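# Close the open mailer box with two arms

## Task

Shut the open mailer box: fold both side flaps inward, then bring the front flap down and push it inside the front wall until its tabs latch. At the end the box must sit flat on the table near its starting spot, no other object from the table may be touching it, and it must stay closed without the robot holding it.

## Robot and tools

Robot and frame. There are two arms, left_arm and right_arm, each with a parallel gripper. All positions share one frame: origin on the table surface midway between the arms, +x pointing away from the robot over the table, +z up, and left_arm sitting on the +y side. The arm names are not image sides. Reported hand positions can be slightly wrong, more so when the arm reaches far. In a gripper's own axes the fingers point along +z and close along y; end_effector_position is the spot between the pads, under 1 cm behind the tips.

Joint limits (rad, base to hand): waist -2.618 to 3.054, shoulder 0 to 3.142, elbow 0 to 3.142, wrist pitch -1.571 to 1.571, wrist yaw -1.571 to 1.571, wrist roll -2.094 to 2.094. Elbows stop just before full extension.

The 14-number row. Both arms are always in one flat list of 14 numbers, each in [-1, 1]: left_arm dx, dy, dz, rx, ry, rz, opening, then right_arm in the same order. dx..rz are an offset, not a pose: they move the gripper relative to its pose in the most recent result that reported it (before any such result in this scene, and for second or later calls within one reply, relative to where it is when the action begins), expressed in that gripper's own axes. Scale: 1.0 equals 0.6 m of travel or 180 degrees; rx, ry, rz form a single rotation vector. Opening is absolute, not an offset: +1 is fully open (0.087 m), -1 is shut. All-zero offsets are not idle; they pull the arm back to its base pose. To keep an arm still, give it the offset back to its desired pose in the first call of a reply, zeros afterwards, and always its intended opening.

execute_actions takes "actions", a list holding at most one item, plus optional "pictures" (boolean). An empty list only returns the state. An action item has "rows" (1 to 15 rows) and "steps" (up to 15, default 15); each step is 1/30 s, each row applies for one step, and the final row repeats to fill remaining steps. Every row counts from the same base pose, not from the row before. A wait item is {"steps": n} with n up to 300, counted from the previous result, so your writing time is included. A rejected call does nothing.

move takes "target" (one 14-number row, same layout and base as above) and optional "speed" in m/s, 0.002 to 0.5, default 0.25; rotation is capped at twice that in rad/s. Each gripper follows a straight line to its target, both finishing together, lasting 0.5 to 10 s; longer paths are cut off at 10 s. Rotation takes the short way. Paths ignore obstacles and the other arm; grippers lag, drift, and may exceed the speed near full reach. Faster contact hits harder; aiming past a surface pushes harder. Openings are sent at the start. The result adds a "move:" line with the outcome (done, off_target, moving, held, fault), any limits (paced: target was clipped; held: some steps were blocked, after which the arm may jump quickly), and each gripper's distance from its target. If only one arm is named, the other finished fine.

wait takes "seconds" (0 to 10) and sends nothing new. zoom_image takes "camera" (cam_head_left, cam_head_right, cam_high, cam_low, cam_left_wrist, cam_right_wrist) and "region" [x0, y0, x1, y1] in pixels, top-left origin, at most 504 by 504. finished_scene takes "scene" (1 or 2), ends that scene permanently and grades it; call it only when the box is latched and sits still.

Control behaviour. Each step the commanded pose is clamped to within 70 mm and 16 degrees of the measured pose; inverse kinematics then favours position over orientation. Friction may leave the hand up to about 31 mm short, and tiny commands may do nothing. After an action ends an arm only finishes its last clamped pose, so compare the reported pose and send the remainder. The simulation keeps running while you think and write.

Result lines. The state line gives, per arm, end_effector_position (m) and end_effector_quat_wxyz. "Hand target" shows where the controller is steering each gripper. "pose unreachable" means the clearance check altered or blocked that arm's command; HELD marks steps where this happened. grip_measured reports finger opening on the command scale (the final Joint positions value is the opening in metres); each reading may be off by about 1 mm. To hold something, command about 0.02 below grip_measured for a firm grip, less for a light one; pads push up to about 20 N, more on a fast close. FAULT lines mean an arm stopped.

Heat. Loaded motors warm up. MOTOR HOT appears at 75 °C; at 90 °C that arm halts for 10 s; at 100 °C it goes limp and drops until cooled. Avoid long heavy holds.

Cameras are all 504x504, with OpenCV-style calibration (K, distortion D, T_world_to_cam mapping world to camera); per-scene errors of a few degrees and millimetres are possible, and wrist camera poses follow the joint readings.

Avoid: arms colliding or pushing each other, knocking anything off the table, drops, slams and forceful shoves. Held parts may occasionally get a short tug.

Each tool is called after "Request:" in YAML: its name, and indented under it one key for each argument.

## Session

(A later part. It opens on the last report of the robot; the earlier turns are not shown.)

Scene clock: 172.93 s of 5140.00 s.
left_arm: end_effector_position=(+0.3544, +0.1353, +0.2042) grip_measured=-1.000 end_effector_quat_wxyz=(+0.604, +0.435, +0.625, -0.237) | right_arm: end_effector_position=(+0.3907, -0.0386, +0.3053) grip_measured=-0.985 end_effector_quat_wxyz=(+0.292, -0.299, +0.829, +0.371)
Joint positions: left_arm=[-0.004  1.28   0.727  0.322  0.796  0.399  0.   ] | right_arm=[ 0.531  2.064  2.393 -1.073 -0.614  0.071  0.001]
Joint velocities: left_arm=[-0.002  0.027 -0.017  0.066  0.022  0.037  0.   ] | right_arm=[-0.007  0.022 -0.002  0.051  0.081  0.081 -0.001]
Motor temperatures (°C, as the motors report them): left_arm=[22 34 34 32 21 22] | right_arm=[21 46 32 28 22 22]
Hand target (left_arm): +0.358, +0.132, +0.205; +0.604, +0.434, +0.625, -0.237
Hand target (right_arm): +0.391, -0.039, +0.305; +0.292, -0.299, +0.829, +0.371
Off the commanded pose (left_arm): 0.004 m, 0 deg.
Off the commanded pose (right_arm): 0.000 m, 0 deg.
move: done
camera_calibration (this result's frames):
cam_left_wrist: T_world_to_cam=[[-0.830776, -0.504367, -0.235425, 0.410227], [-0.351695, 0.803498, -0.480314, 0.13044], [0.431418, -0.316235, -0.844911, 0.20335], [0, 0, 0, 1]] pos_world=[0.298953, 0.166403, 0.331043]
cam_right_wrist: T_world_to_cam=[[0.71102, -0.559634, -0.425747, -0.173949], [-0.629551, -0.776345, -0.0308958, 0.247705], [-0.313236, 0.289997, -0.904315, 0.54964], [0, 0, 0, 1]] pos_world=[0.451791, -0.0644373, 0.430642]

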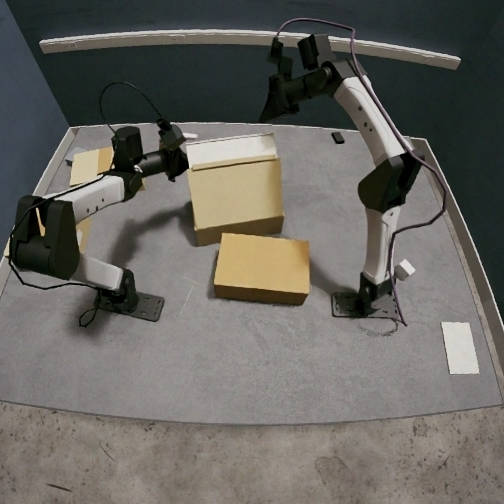

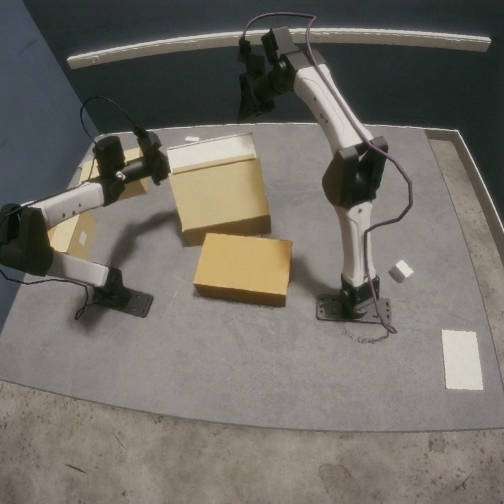

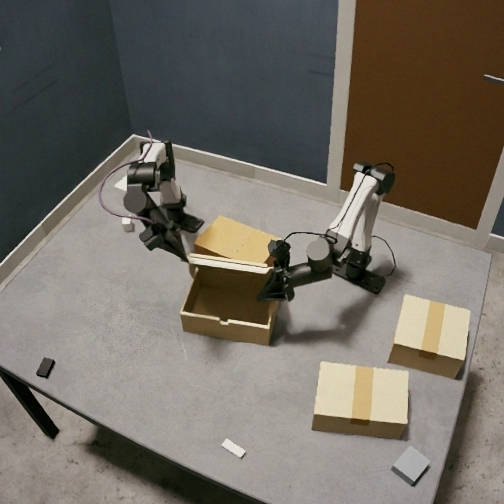

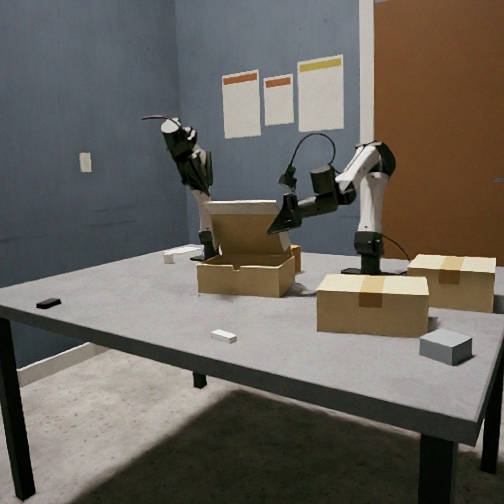

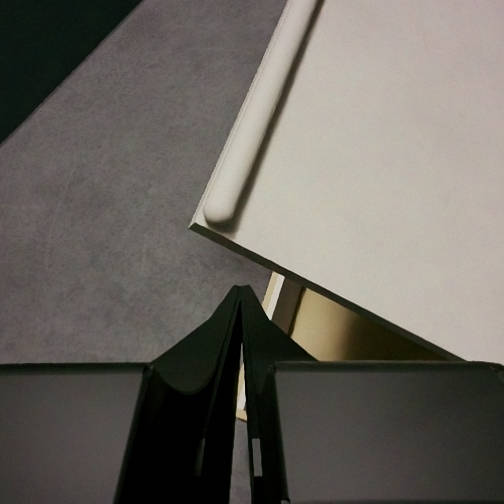

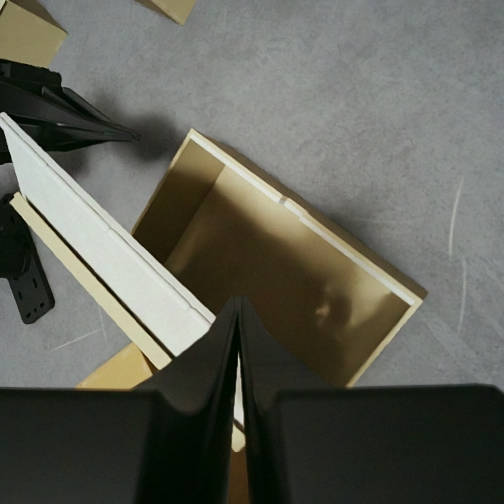

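Request:
move:
  target: [0.01,-0.083,-0.028,0,0,0,-1,0.037,0.041,-0.016,0,0,0,-1]
  speed: 0.1

Request:
move:
  target: [0,0,0,0,0,0,-1,0.12,-0.073,0.09,0,0,0,-1]
  speed: 0.1

Scene clock: 176.57 s of 5140.00 s.
left_arm: end_effector_position=(+0.3099, +0.1252, +0.2008) grip_measured=-1.000 end_effector_quat_wxyz=(+0.612, +0.436, +0.617, -0.233) | right_arm: end_effector_position=(+0.3582, -0.0403, +0.3004) grip_measured=-0.985 end_effector_quat_wxyz=(+0.283, -0.300, +0.833, +0.370)
Joint positions: left_arm=[-0.086  1.09   0.576  0.326  0.716  0.375  0.   ] | right_arm=[ 0.567  1.91   2.151 -0.991 -0.59   0.093  0.001]
Joint velocities: left_arm=[-0.007  0.002 -0.027 -0.007 -0.022  0.022  0.   ] | right_arm=[-0.022  0.007 -0.007 -0.022 -0.007 -0.022 -0.   ]
Motor temperatures (°C, as the motors report them): left_arm=[22 33 34 32 21 22] | right_arm=[21 45 32 28 22 22]
Hand target (left_arm): +0.304, +0.125, +0.191; +0.604, +0.434, +0.625, -0.238
Hand target (right_arm): +0.356, -0.039, +0.305; +0.292, -0.299, +0.829, +0.371
Off the commanded pose (left_arm): 0.012 m, 1 deg.
Off the commanded pose (right_arm): 0.006 m, 1 deg.
move: off_target (left_arm)
camera_calibration (this result's frames):
cam_left_wrist: T_world_to_cam=[[-0.824888, -0.50586, -0.25232, 0.369154], [-0.340006, 0.800565, -0.49345, 0.1207], [0.451615, -0.321251, -0.832371, 0.208297], [0, 0, 0, 1]] pos_world=[0.251479, 0.157027, 0.326085]
cam_right_wrist: T_world_to_cam=[[0.707453, -0.560832, -0.43009, -0.151321], [-0.625802, -0.779883, -0.0124208, 0.218744], [-0.328454, 0.277938, -0.902701, 0.54006], [0, 0, 0, 1]] pos_world=[0.421328, -0.0643742, 0.425148]

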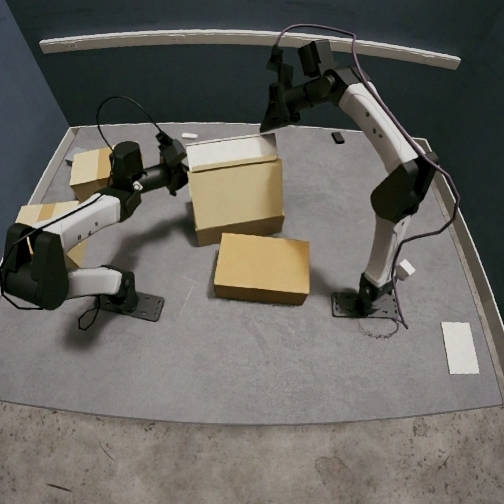

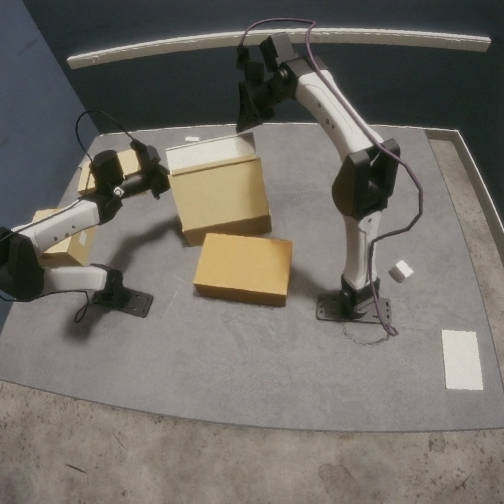

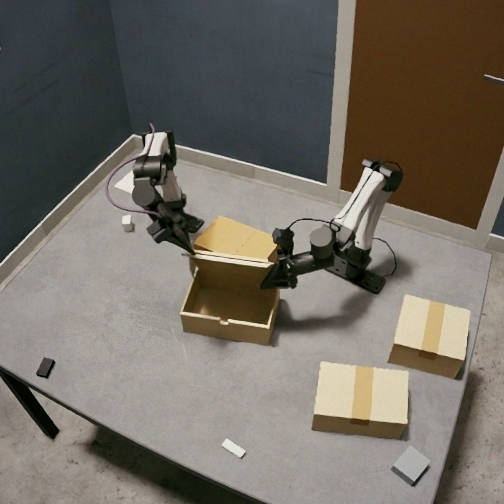

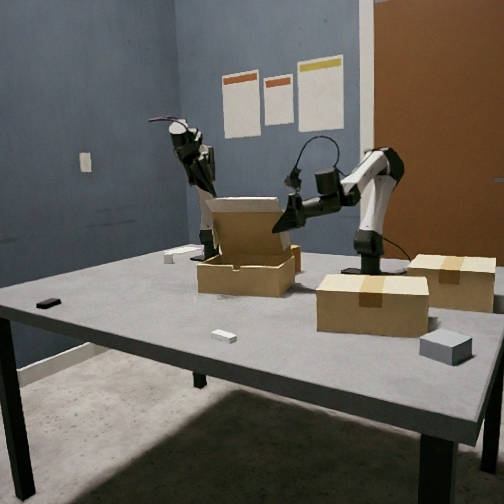

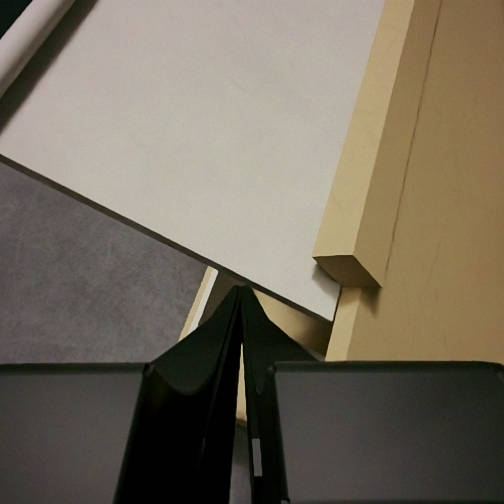

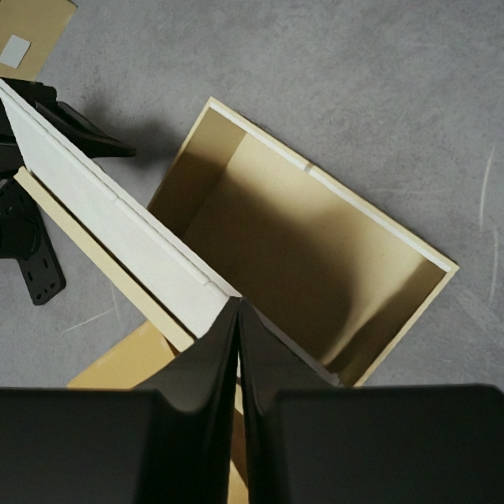

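Scene clock: 178.17 s of 5140.00 s.
left_arm: end_effector_position=(+0.3099, +0.1252, +0.2008) grip_measured=-1.000 end_effector_quat_wxyz=(+0.612, +0.436, +0.617, -0.233) | right_arm: end_effector_position=(+0.3571, -0.0410, +0.1934) grip_measured=-0.985 end_effector_quat_wxyz=(+0.273, -0.298, +0.838, +0.367)
Joint positions: left_arm=[-0.086  1.09   0.576  0.326  0.716  0.375  0.   ] | right_arm=[ 0.567  1.809  1.59  -0.555 -0.589  0.093  0.001]
Joint velocities: left_arm=[-0.012 -0.012  0.002 -0.095  0.007 -0.037  0.   ] | right_arm=[-0.007 -0.032 -0.012 -0.022  0.007 -0.066 -0.001]
Motor temperatures (°C, as the motors report them): left_arm=[22 33 34 32 21 22] | right_arm=[21 45 31 28 22 22]
Hand target (left_arm): +0.310, +0.125, +0.201; +0.612, +0.436, +0.617, -0.234
Hand target (right_arm): +0.355, -0.043, +0.200; +0.283, -0.300, +0.833, +0.369
Off the commanded pose (left_arm): 0.000 m, 0 deg.
Off the commanded pose (right_arm): 0.007 m, 1 deg.
move: done
camera_calibration (this result's frames):
cam_left_wrist: T_world_to_cam=[[-0.824888, -0.50586, -0.25232, 0.369154], [-0.340006, 0.800565, -0.49345, 0.1207], [0.451615, -0.321251, -0.832371, 0.208297], [0, 0, 0, 1]] pos_world=[0.251479, 0.157027, 0.326085]
cam_right_wrist: T_world_to_cam=[[0.698072, -0.566697, -0.437665, -0.192416], [-0.626252, -0.77955, 0.0105095, 0.211857], [-0.347137, 0.266752, -0.899077, 0.448811], [0, 0, 0, 1]] pos_world=[0.422795, -0.0636103, 0.317075]

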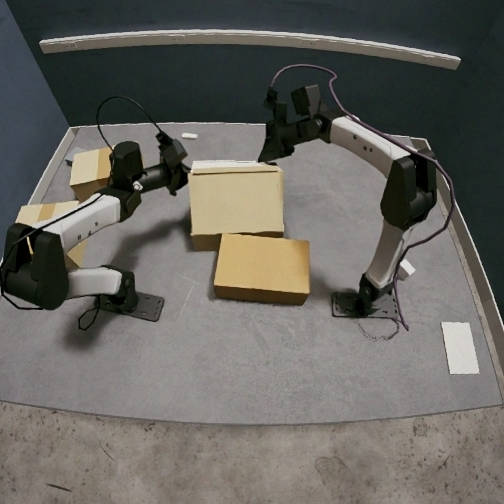

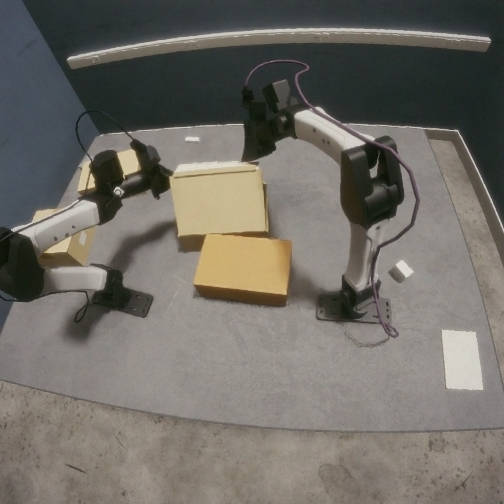

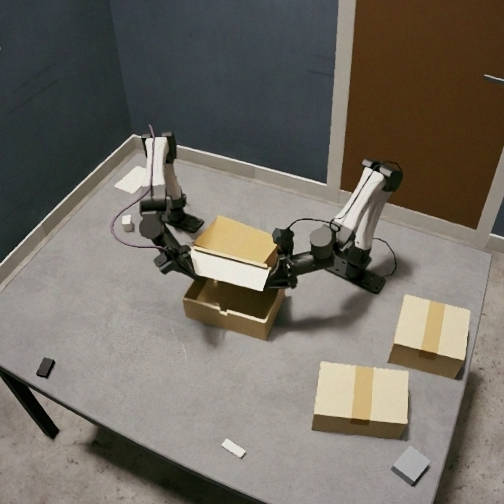

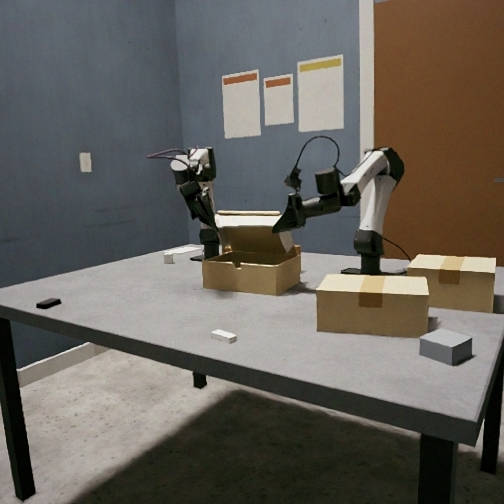

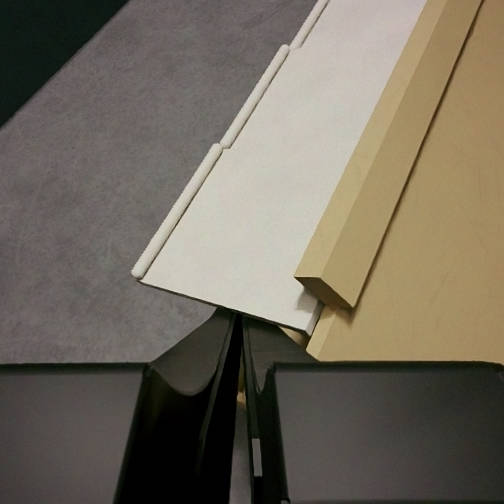

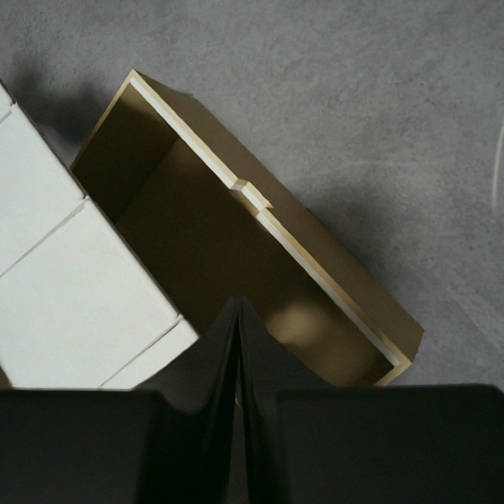

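Request:
move:
  target: [0,0,-0.04,0,0,0,-1,0.068,0.032,0.003,0,0,0,-1]
  speed: 0.08

Scene clock: 181.00 s of 5140.00 s.
left_arm: end_effector_position=(+0.3020, +0.1419, +0.2155) grip_measured=-1.000 end_effector_quat_wxyz=(+0.623, +0.437, +0.607, -0.228) | right_arm: end_effector_position=(+0.3220, -0.0419, +0.1712) grip_measured=-0.985 end_effector_quat_wxyz=(+0.270, -0.298, +0.840, +0.365)
Joint positions: left_arm=[-0.017  1.009  0.576  0.265  0.783  0.392  0.   ] | right_arm=[ 0.615  1.697  1.369 -0.435 -0.551  0.128  0.001]
Joint velocities: left_arm=[-0.017  0.007  0.012 -0.037  0.037 -0.007  0.   ] | right_arm=[-0.002 -0.007 -0.022 -0.022 -0.066 -0.007 -0.   ]
Motor temperatures (°C, as the motors report them): left_arm=[22 33 34 32 21 22] | right_arm=[21 45 31 28 22 22]
Hand target (left_arm): +0.297, +0.145, +0.204; +0.612, +0.436, +0.617, -0.233
Hand target (right_arm): +0.317, -0.041, +0.173; +0.272, -0.298, +0.838, +0.367
Off the commanded pose (left_arm): 0.013 m, 2 deg.
Off the commanded pose (right_arm): 0.006 m, 0 deg.
move: off_target (left_arm)
camera_calibration (this result's frames):
cam_left_wrist: T_world_to_cam=[[-0.816059, -0.508849, -0.274083, 0.377188], [-0.325916, 0.79677, -0.508857, 0.111486], [0.477312, -0.325929, -0.816054, 0.218862], [0, 0, 0, 1]] pos_world=[0.239677, 0.174436, 0.338714]
cam_right_wrist: T_world_to_cam=[[0.697028, -0.569848, -0.43523, -0.178423], [-0.625826, -0.77974, 0.0186465, 0.187917], [-0.349992, 0.259381, -0.900126, 0.417721], [0, 0, 0, 1]] pos_world=[0.388169, -0.0634965, 0.294843]

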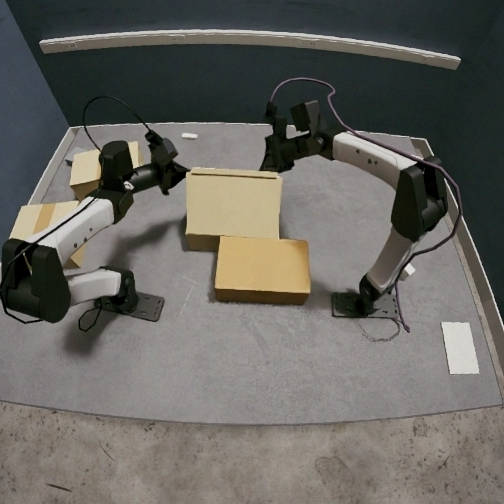

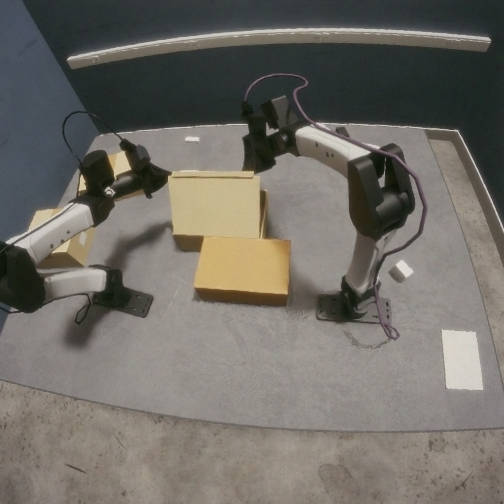

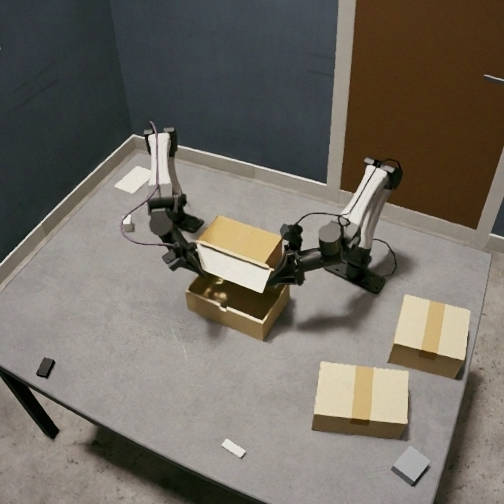

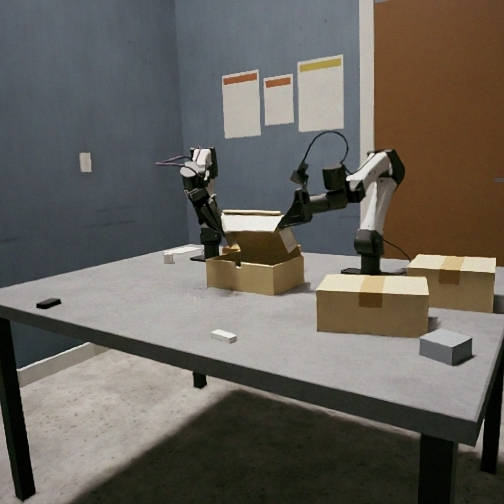

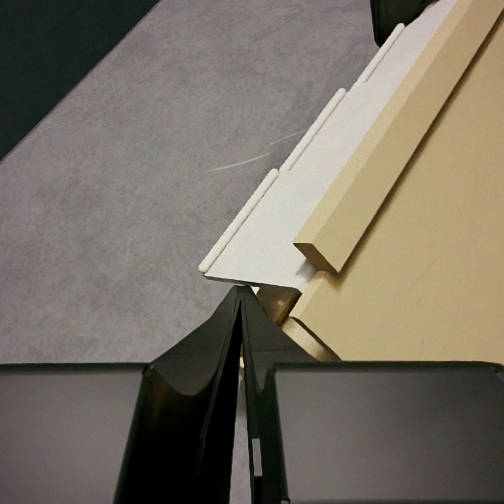

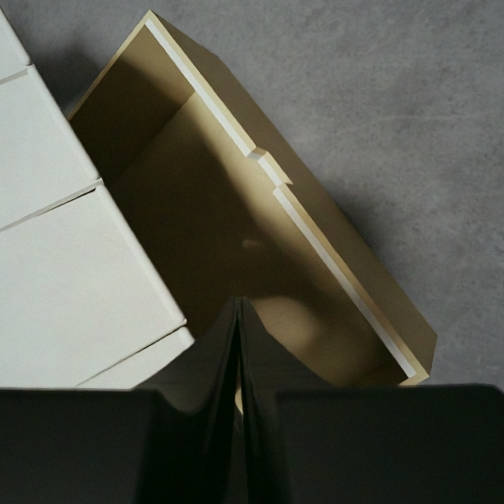

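Request:
move:
  target: [0,0,-0.12,0,0,0,-1,0.068,-0.042,0.207,0,0,0,-1]
  speed: 0.15

Request:
move:
  target: [0,0,0,0,0,0,-1,-0.097,-0.145,0.002,0,0,0,-1]
  speed: 0.1

Scene clock: 186.73 s of 5140.00 s.
left_arm: end_effector_position=(+0.2647, +0.1990, +0.2294) grip_measured=-1.000 end_effector_quat_wxyz=(+0.628, +0.442, +0.601, -0.222) | right_arm: end_effector_position=(+0.3436, +0.0232, +0.0623) grip_measured=-0.985 end_effector_quat_wxyz=(+0.269, -0.300, +0.841, +0.362)
Joint positions: left_arm=[ 0.295  0.797  0.576 -0.026  1.089  0.514  0.   ] | right_arm=[ 0.721  2.007  1.319 -0.041 -0.47   0.204  0.001]
Joint velocities: left_arm=[-0.012  0.007 -0.002 -0.051 -0.007  0.066  0.   ] | right_arm=[-0.002 -0.017 -0.007  0.022  0.007  0.081  0.   ]
Motor temperatures (°C, as the motors report them): left_arm=[22 32 34 32 21 22] | right_arm=[21 44 31 29 22 22]
Hand target (left_arm): +0.261, +0.200, +0.224; +0.622, +0.439, +0.608, -0.226
Hand target (right_arm): +0.342, +0.027, +0.060; +0.270, -0.299, +0.840, +0.364
Off the commanded pose (left_arm): 0.006 m, 1 deg.
Off the commanded pose (right_arm): 0.006 m, 0 deg.
After step 90, 1.17 s passed at rest.
move: done
camera_calibration (this result's frames):
cam_left_wrist: T_world_to_cam=[[-0.811389, -0.504841, -0.294589, 0.382325], [-0.313716, 0.801387, -0.509276, 0.0568494], [0.493183, -0.320804, -0.808613, 0.259676], [0, 0, 0, 1]] pos_world=[0.199981, 0.23076, 0.351558]
cam_right_wrist: T_world_to_cam=[[0.698056, -0.571833, -0.430958, -0.204348], [-0.62466, -0.780532, 0.0238676, 0.253524], [-0.350024, 0.252541, -0.902056, 0.310659], [0, 0, 0, 1]] pos_world=[0.409751, 0.00257622, 0.186116]

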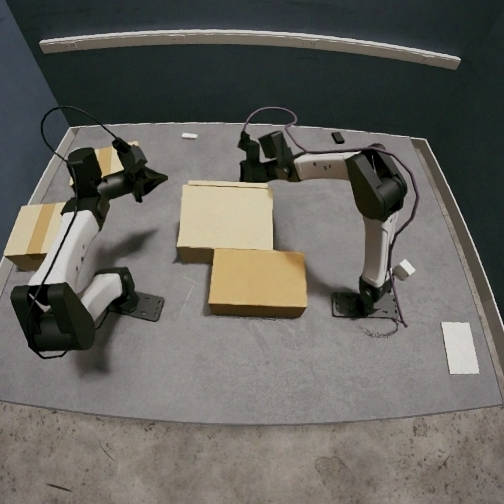

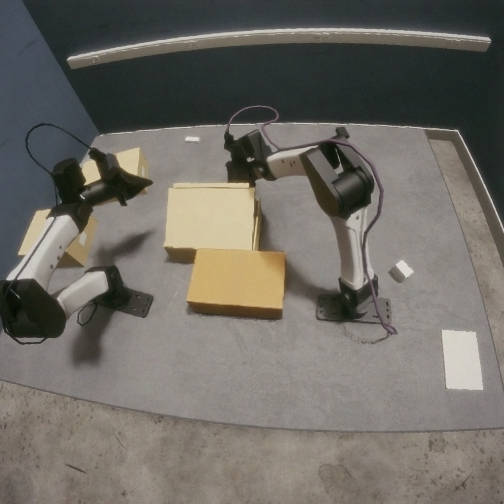

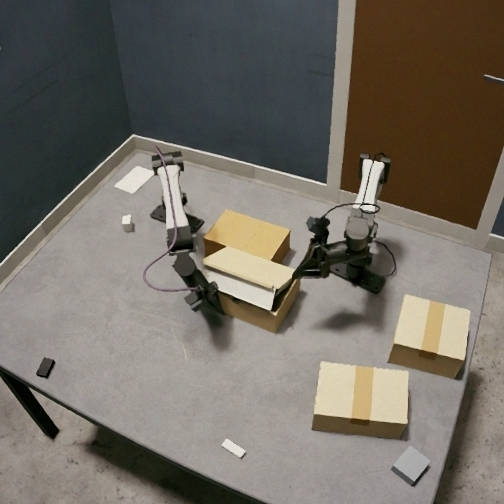

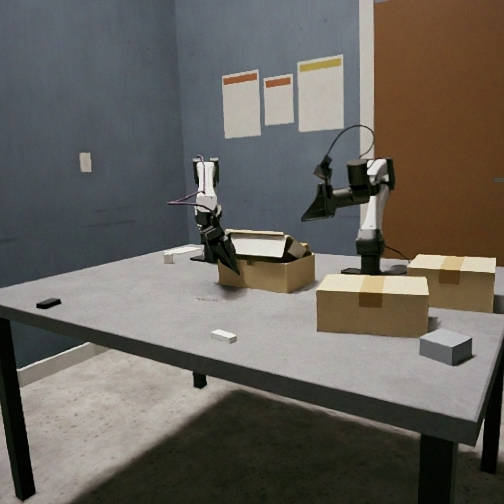

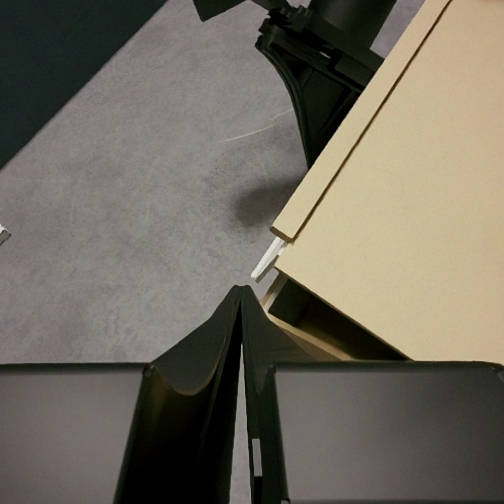

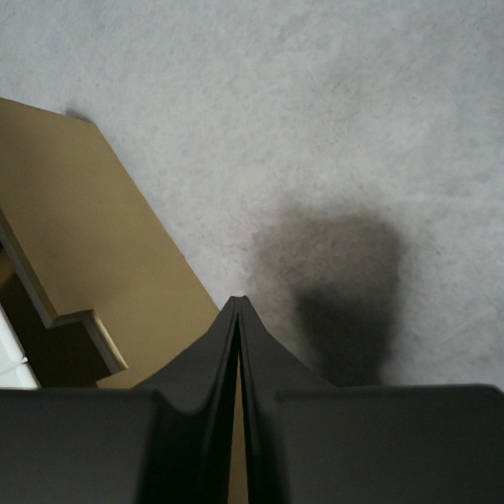

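Scene clock: 188.27 s of 5140.00 s.
left_arm: end_effector_position=(+0.2647, +0.1990, +0.2293) grip_measured=-1.000 end_effector_quat_wxyz=(+0.627, +0.442, +0.601, -0.222) | right_arm: end_effector_position=(+0.4418, -0.0076, +0.0630) grip_measured=-0.985 end_effector_quat_wxyz=(+0.272, -0.295, +0.842, +0.361)
Joint positions: left_arm=[ 0.295  0.797  0.576 -0.026  1.089  0.514  0.   ] | right_arm=[ 0.543  2.242  1.708 -0.259 -0.593  0.072  0.001]
Joint velocities: left_arm=[-0.022 -0.022 -0.012 -0.081 -0.037  0.022  0.   ] | right_arm=[-0.002  0.002 -0.007 -0.007  0.007  0.007 -0.   ]
Motor temperatures (°C, as the motors report them): left_arm=[22 32 34 32 21 22] | right_arm=[21 44 32 29 22 22]
Hand target (left_arm): +0.265, +0.199, +0.229; +0.627, +0.442, +0.601, -0.222
Hand target (right_arm): +0.444, -0.007, +0.062; +0.270, -0.299, +0.840, +0.363
Off the commanded pose (left_arm): 0.000 m, 0 deg.
Off the commanded pose (right_arm): 0.003 m, 1 deg.
move: done
camera_calibration (this result's frames):
cam_left_wrist: T_world_to_cam=[[-0.811501, -0.504855, -0.294258, 0.382237], [-0.313908, 0.801362, -0.509196, 0.0568498], [0.492877, -0.320843, -0.808784, 0.259768], [0, 0, 0, 1]] pos_world=[0.199998, 0.230762, 0.35152]
cam_right_wrist: T_world_to_cam=[[0.692445, -0.578103, -0.431644, -0.287686], [-0.633343, -0.773611, 0.0200898, 0.294956], [-0.345538, 0.259467, -0.90182, 0.35145], [0, 0, 0, 1]] pos_world=[0.507455, -0.0293207, 0.186841]

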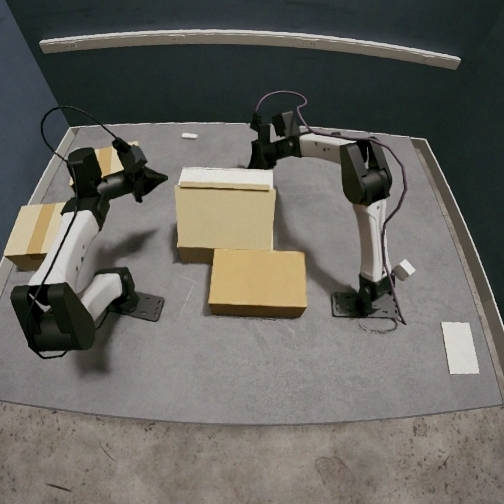

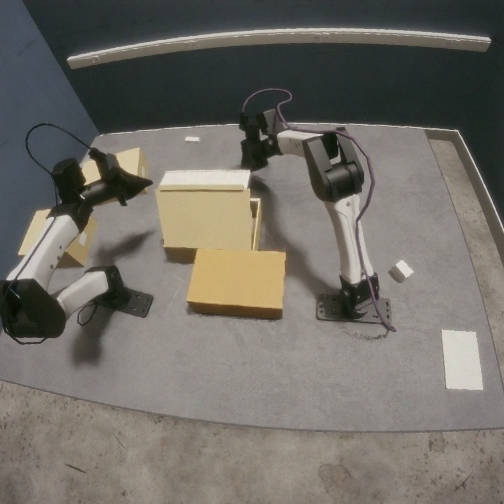

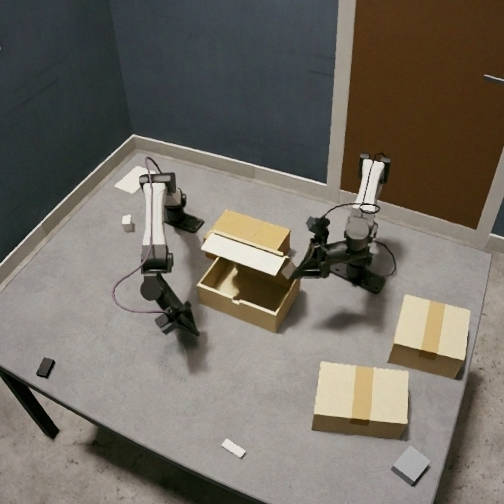

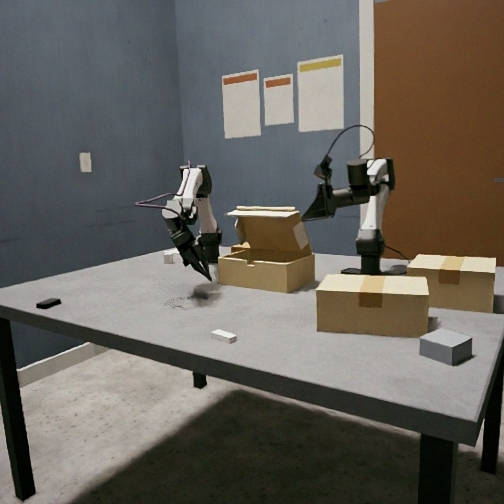

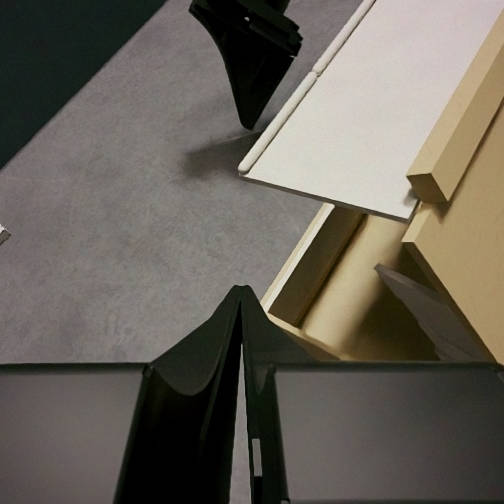

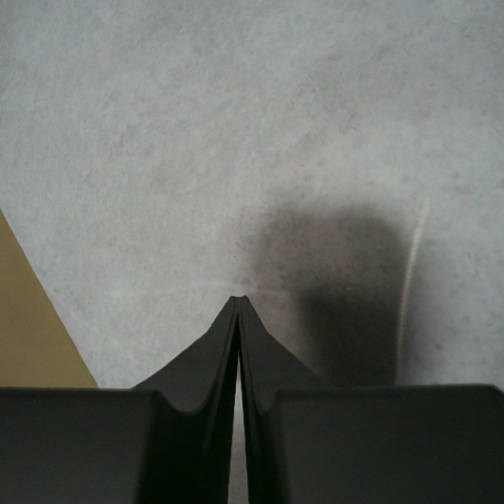

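Request:
move:
  target: [-0.123,-0.02,-0.05,0,0,0,-1,-0.005,0.103,-0.055,0,0,0,-1]

Request:
move:
  target: [-0.046,-0.094,0.15,0,0,0,-1,0,0,0,0,0,0,-1]

Request:
move:
  target: [0.212,0,0.065,0,0,0,-1,0,0,0,0,0,0,-1]
  speed: 0.12

Scene clock: 193.57 s of 5140.00 s.
left_arm: end_effector_position=(+0.2256, +0.1971, +0.3007) grip_measured=-1.000 end_effector_quat_wxyz=(+0.633, +0.445, +0.594, -0.219) | right_arm: end_effector_position=(+0.3976, +0.0074, +0.1161) grip_measured=-0.985 end_effector_quat_wxyz=(+0.282, -0.303, +0.834, +0.365)
Joint positions: left_arm=[ 0.324  0.681  0.832 -0.391  1.121  0.527  0.   ] | right_arm=[ 0.618  2.056  1.61  -0.292 -0.546  0.123  0.001]
Joint velocities: left_arm=[-0.002  0.002 -0.002 -0.066 -0.066 -0.095  0.   ] | right_arm=[ 0.002  0.002 -0.002 -0.022  0.007  0.081  0.002]
Motor temperatures (°C, as the motors report them): left_arm=[22 31 35 32 21 22] | right_arm=[21 44 32 28 22 22]
Hand target (left_arm): +0.226, +0.199, +0.300; +0.628, +0.442, +0.601, -0.222
Hand target (right_arm): +0.393, +0.003, +0.112; +0.272, -0.295, +0.842, +0.361
Off the commanded pose (left_arm): 0.002 m, 1 deg.
Off the commanded pose (right_arm): 0.008 m, 2 deg.
After step 90, 1.17 s passed at rest.
move: done
camera_calibration (this result's frames):
cam_left_wrist: T_world_to_cam=[[-0.807399, -0.501863, -0.310225, 0.373776], [-0.3012, 0.802727, -0.514691, 0.0809958], [0.507331, -0.322121, -0.799283, 0.3303], [0, 0, 0, 1]] pos_world=[0.158611, 0.228963, 0.421645]
cam_right_wrist: T_world_to_cam=[[0.709707, -0.564211, -0.421878, -0.233618], [-0.624203, -0.781244, -0.00525005, 0.27682], [-0.326628, 0.267064, -0.906637, 0.373233], [0, 0, 0, 1]] pos_world=[0.460501, -0.0152234, 0.241282]

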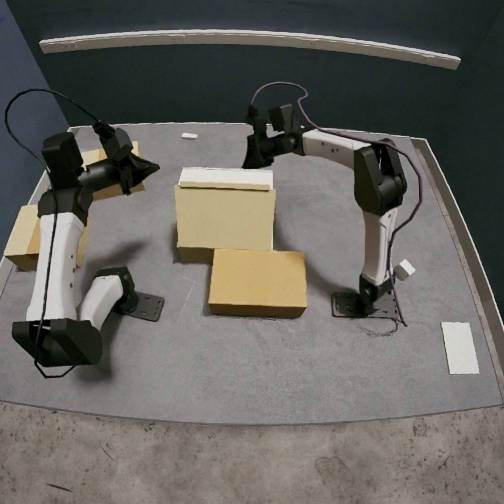

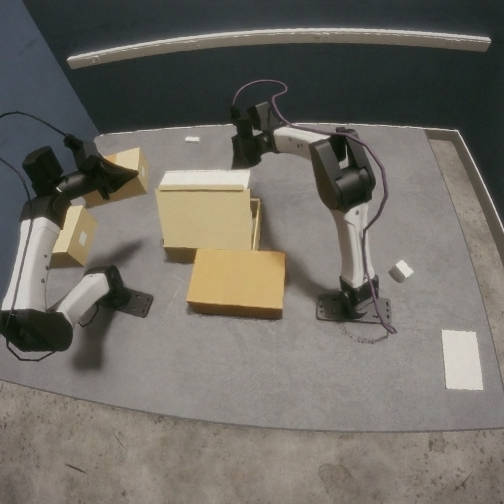

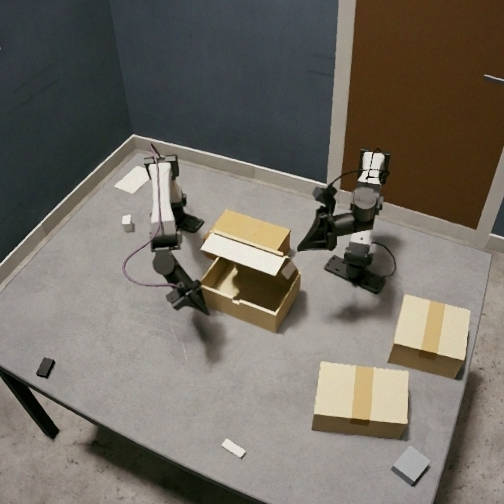

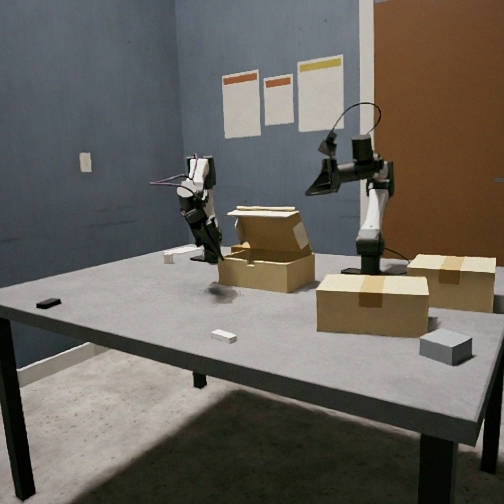

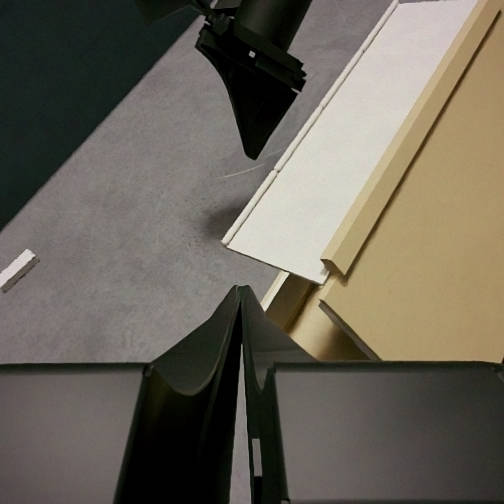

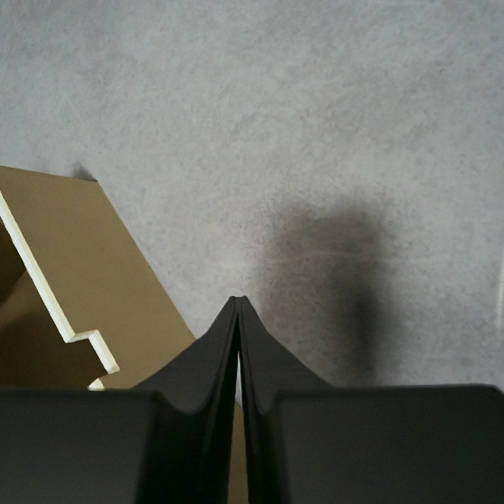

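Scene clock: 194.87 s of 5140.00 s.
left_arm: end_effector_position=(+0.2245, +0.0930, +0.3172) grip_measured=-1.000 end_effector_quat_wxyz=(+0.647, +0.437, +0.583, -0.224) | right_arm: end_effector_position=(+0.3976, +0.0074, +0.1161) grip_measured=-0.985 end_effector_quat_wxyz=(+0.282, -0.303, +0.834, +0.365)
Joint positions: left_arm=[-0.455  0.762  0.832 -0.136  0.353  0.333  0.   ] | right_arm=[ 0.618  2.056  1.61  -0.292 -0.546  0.123  0.001]
Joint velocities: left_arm=[-0.002 -0.007  0.002  0.022  0.007  0.022  0.   ] | right_arm=[ 0.002 -0.012  0.002 -0.11  -0.051 -0.007 -0.   ]
Motor temperatures (°C, as the motors report them): left_arm=[22 31 35 32 21 22] | right_arm=[21 44 32 28 22 22]
Hand target (left_arm): +0.226, +0.090, +0.304; +0.635, +0.439, +0.594, -0.226
Hand target (right_arm): +0.398, +0.007, +0.116; +0.282, -0.303, +0.834, +0.365
Off the commanded pose (left_arm): 0.018 m, 2 deg.
Off the commanded pose (right_arm): 0.000 m, 0 deg.
move: off_target (left_arm)
camera_calibration (this result's frames):
cam_left_wrist: T_world_to_cam=[[-0.800627, -0.512118, -0.311018, 0.325525], [-0.288837, 0.784674, -0.548507, 0.182312], [0.524948, -0.349316, -0.776149, 0.301771], [0, 0, 0, 1]] pos_world=[0.154868, 0.129066, 0.435463]
cam_right_wrist: T_world_to_cam=[[0.709707, -0.564211, -0.421878, -0.233618], [-0.624203, -0.781244, -0.00525005, 0.27682], [-0.326628, 0.267064, -0.906637, 0.373233], [0, 0, 0, 1]] pos_world=[0.460501, -0.0152234, 0.241282]

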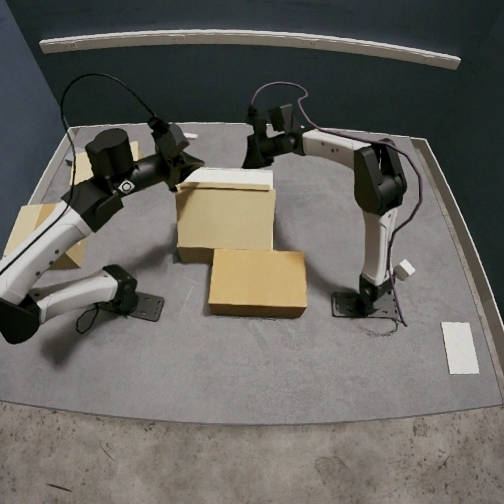

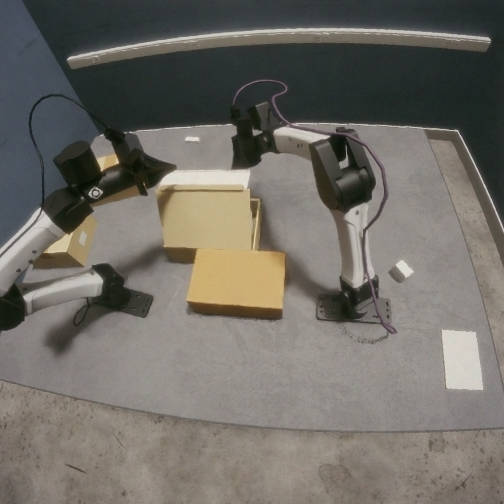

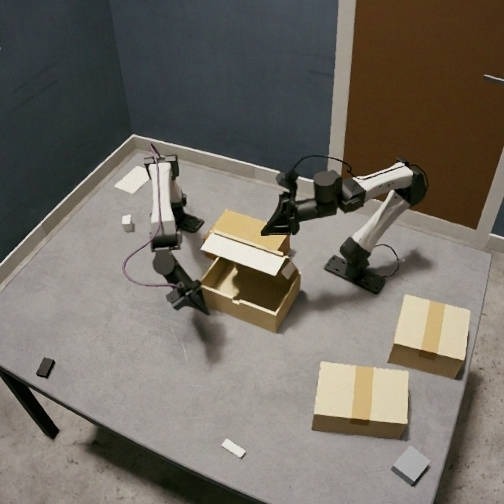

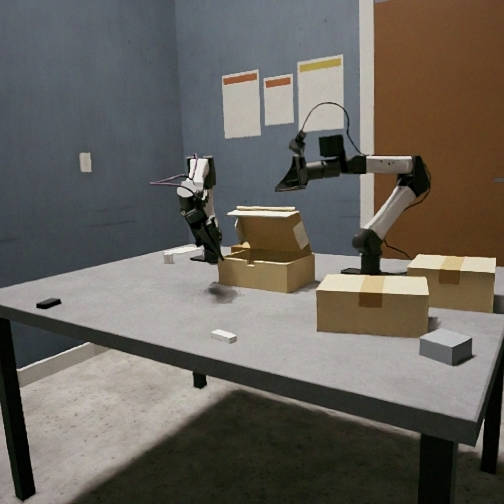

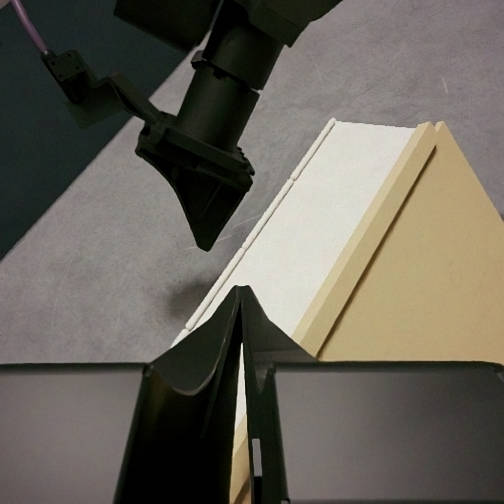

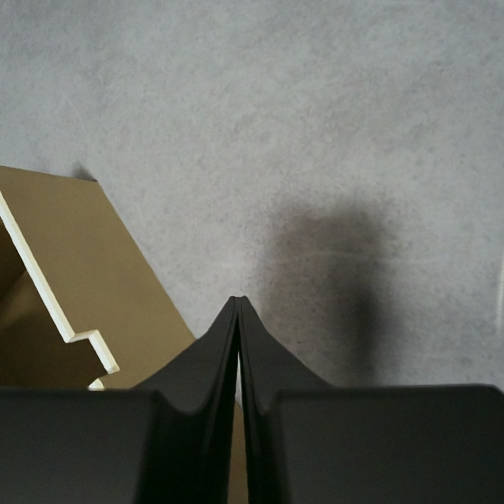

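Scene clock: 196.67 s of 5140.00 s.
left_arm: end_effector_position=(+0.2734, +0.0852, +0.2077) grip_measured=-1.000 end_effector_quat_wxyz=(+0.659, +0.437, +0.571, -0.223) | right_arm: end_effector_position=(+0.3976, +0.0074, +0.1161) grip_measured=-0.985 end_effector_quat_wxyz=(+0.282, -0.303, +0.834, +0.365)
Joint positions: left_arm=[-0.335  0.981  0.43   0.513  0.476  0.345  0.   ] | right_arm=[ 0.618  2.056  1.61  -0.292 -0.546  0.123  0.001]
Joint velocities: left_arm=[-0.012  0.012 -0.007  0.081  0.051  0.081  0.   ] | right_arm=[ 0.012  0.017  0.002  0.037 -0.037  0.007  0.   ]
Motor temperatures (°C, as the motors report them): left_arm=[22 31 35 32 21 22] | right_arm=[21 44 32 29 22 22]
Hand target (left_arm): +0.273, +0.088, +0.193; +0.647, +0.438, +0.583, -0.223
Hand target (right_arm): +0.398, +0.007, +0.116; +0.282, -0.303, +0.834, +0.365
Off the commanded pose (left_arm): 0.014 m, 2 deg.
Off the commanded pose (right_arm): 0.000 m, 0 deg.
move: off_target (left_arm)
camera_calibration (this result's frames):
cam_left_wrist: T_world_to_cam=[[-0.792552, -0.513467, -0.328956, 0.328205], [-0.26824, 0.778004, -0.568116, 0.141554], [0.547639, -0.362023, -0.754342, 0.178717], [0, 0, 0, 1]] pos_world=[0.200217, 0.123092, 0.323198]
cam_right_wrist: T_world_to_cam=[[0.709707, -0.564211, -0.421878, -0.233618], [-0.624203, -0.781244, -0.00525005, 0.27682], [-0.326628, 0.267064, -0.906637, 0.373233], [0, 0, 0, 1]] pos_world=[0.460501, -0.0152234, 0.241282]

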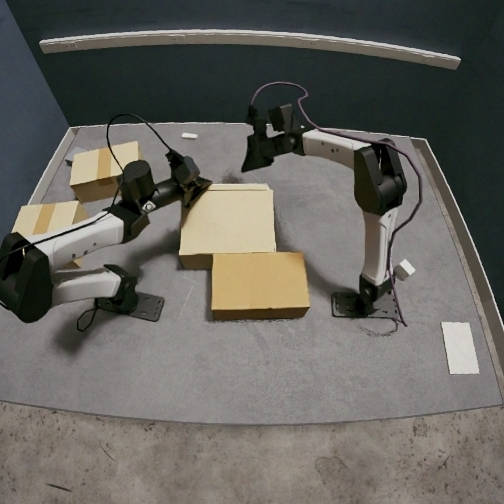

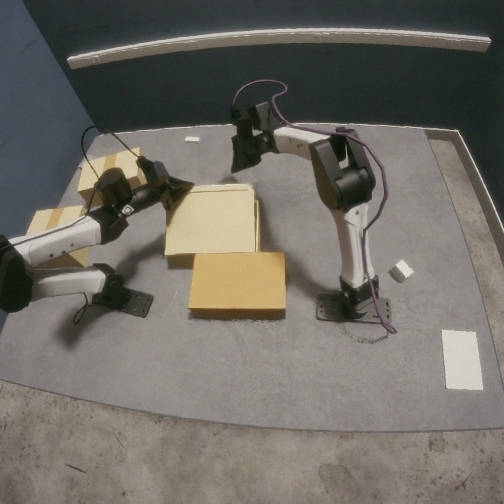

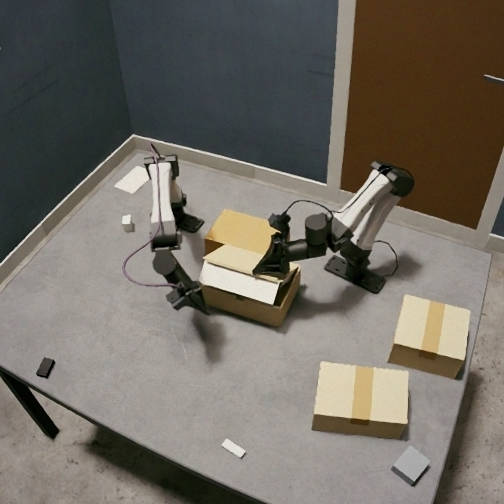

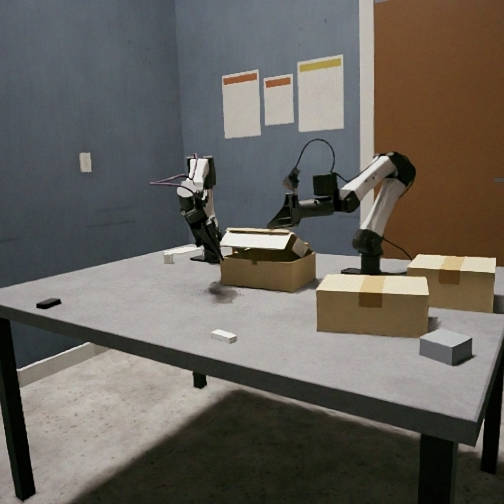

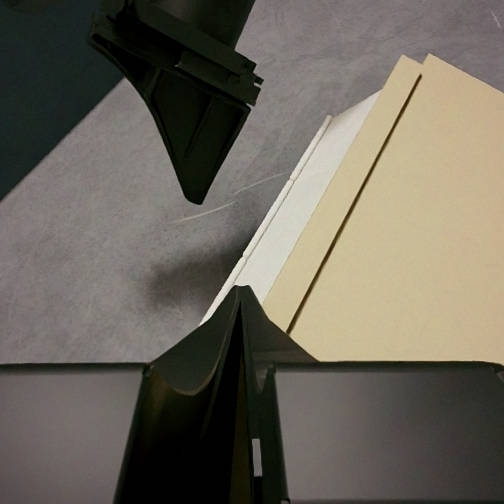

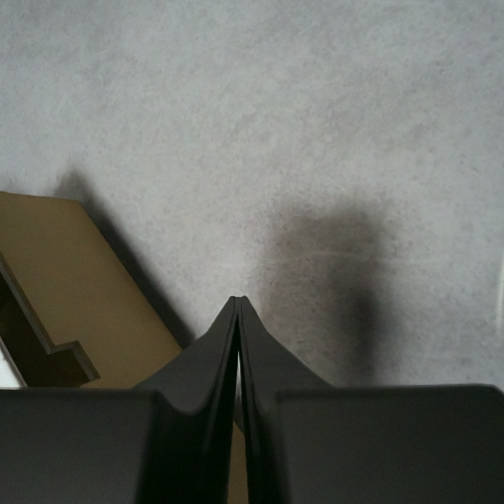

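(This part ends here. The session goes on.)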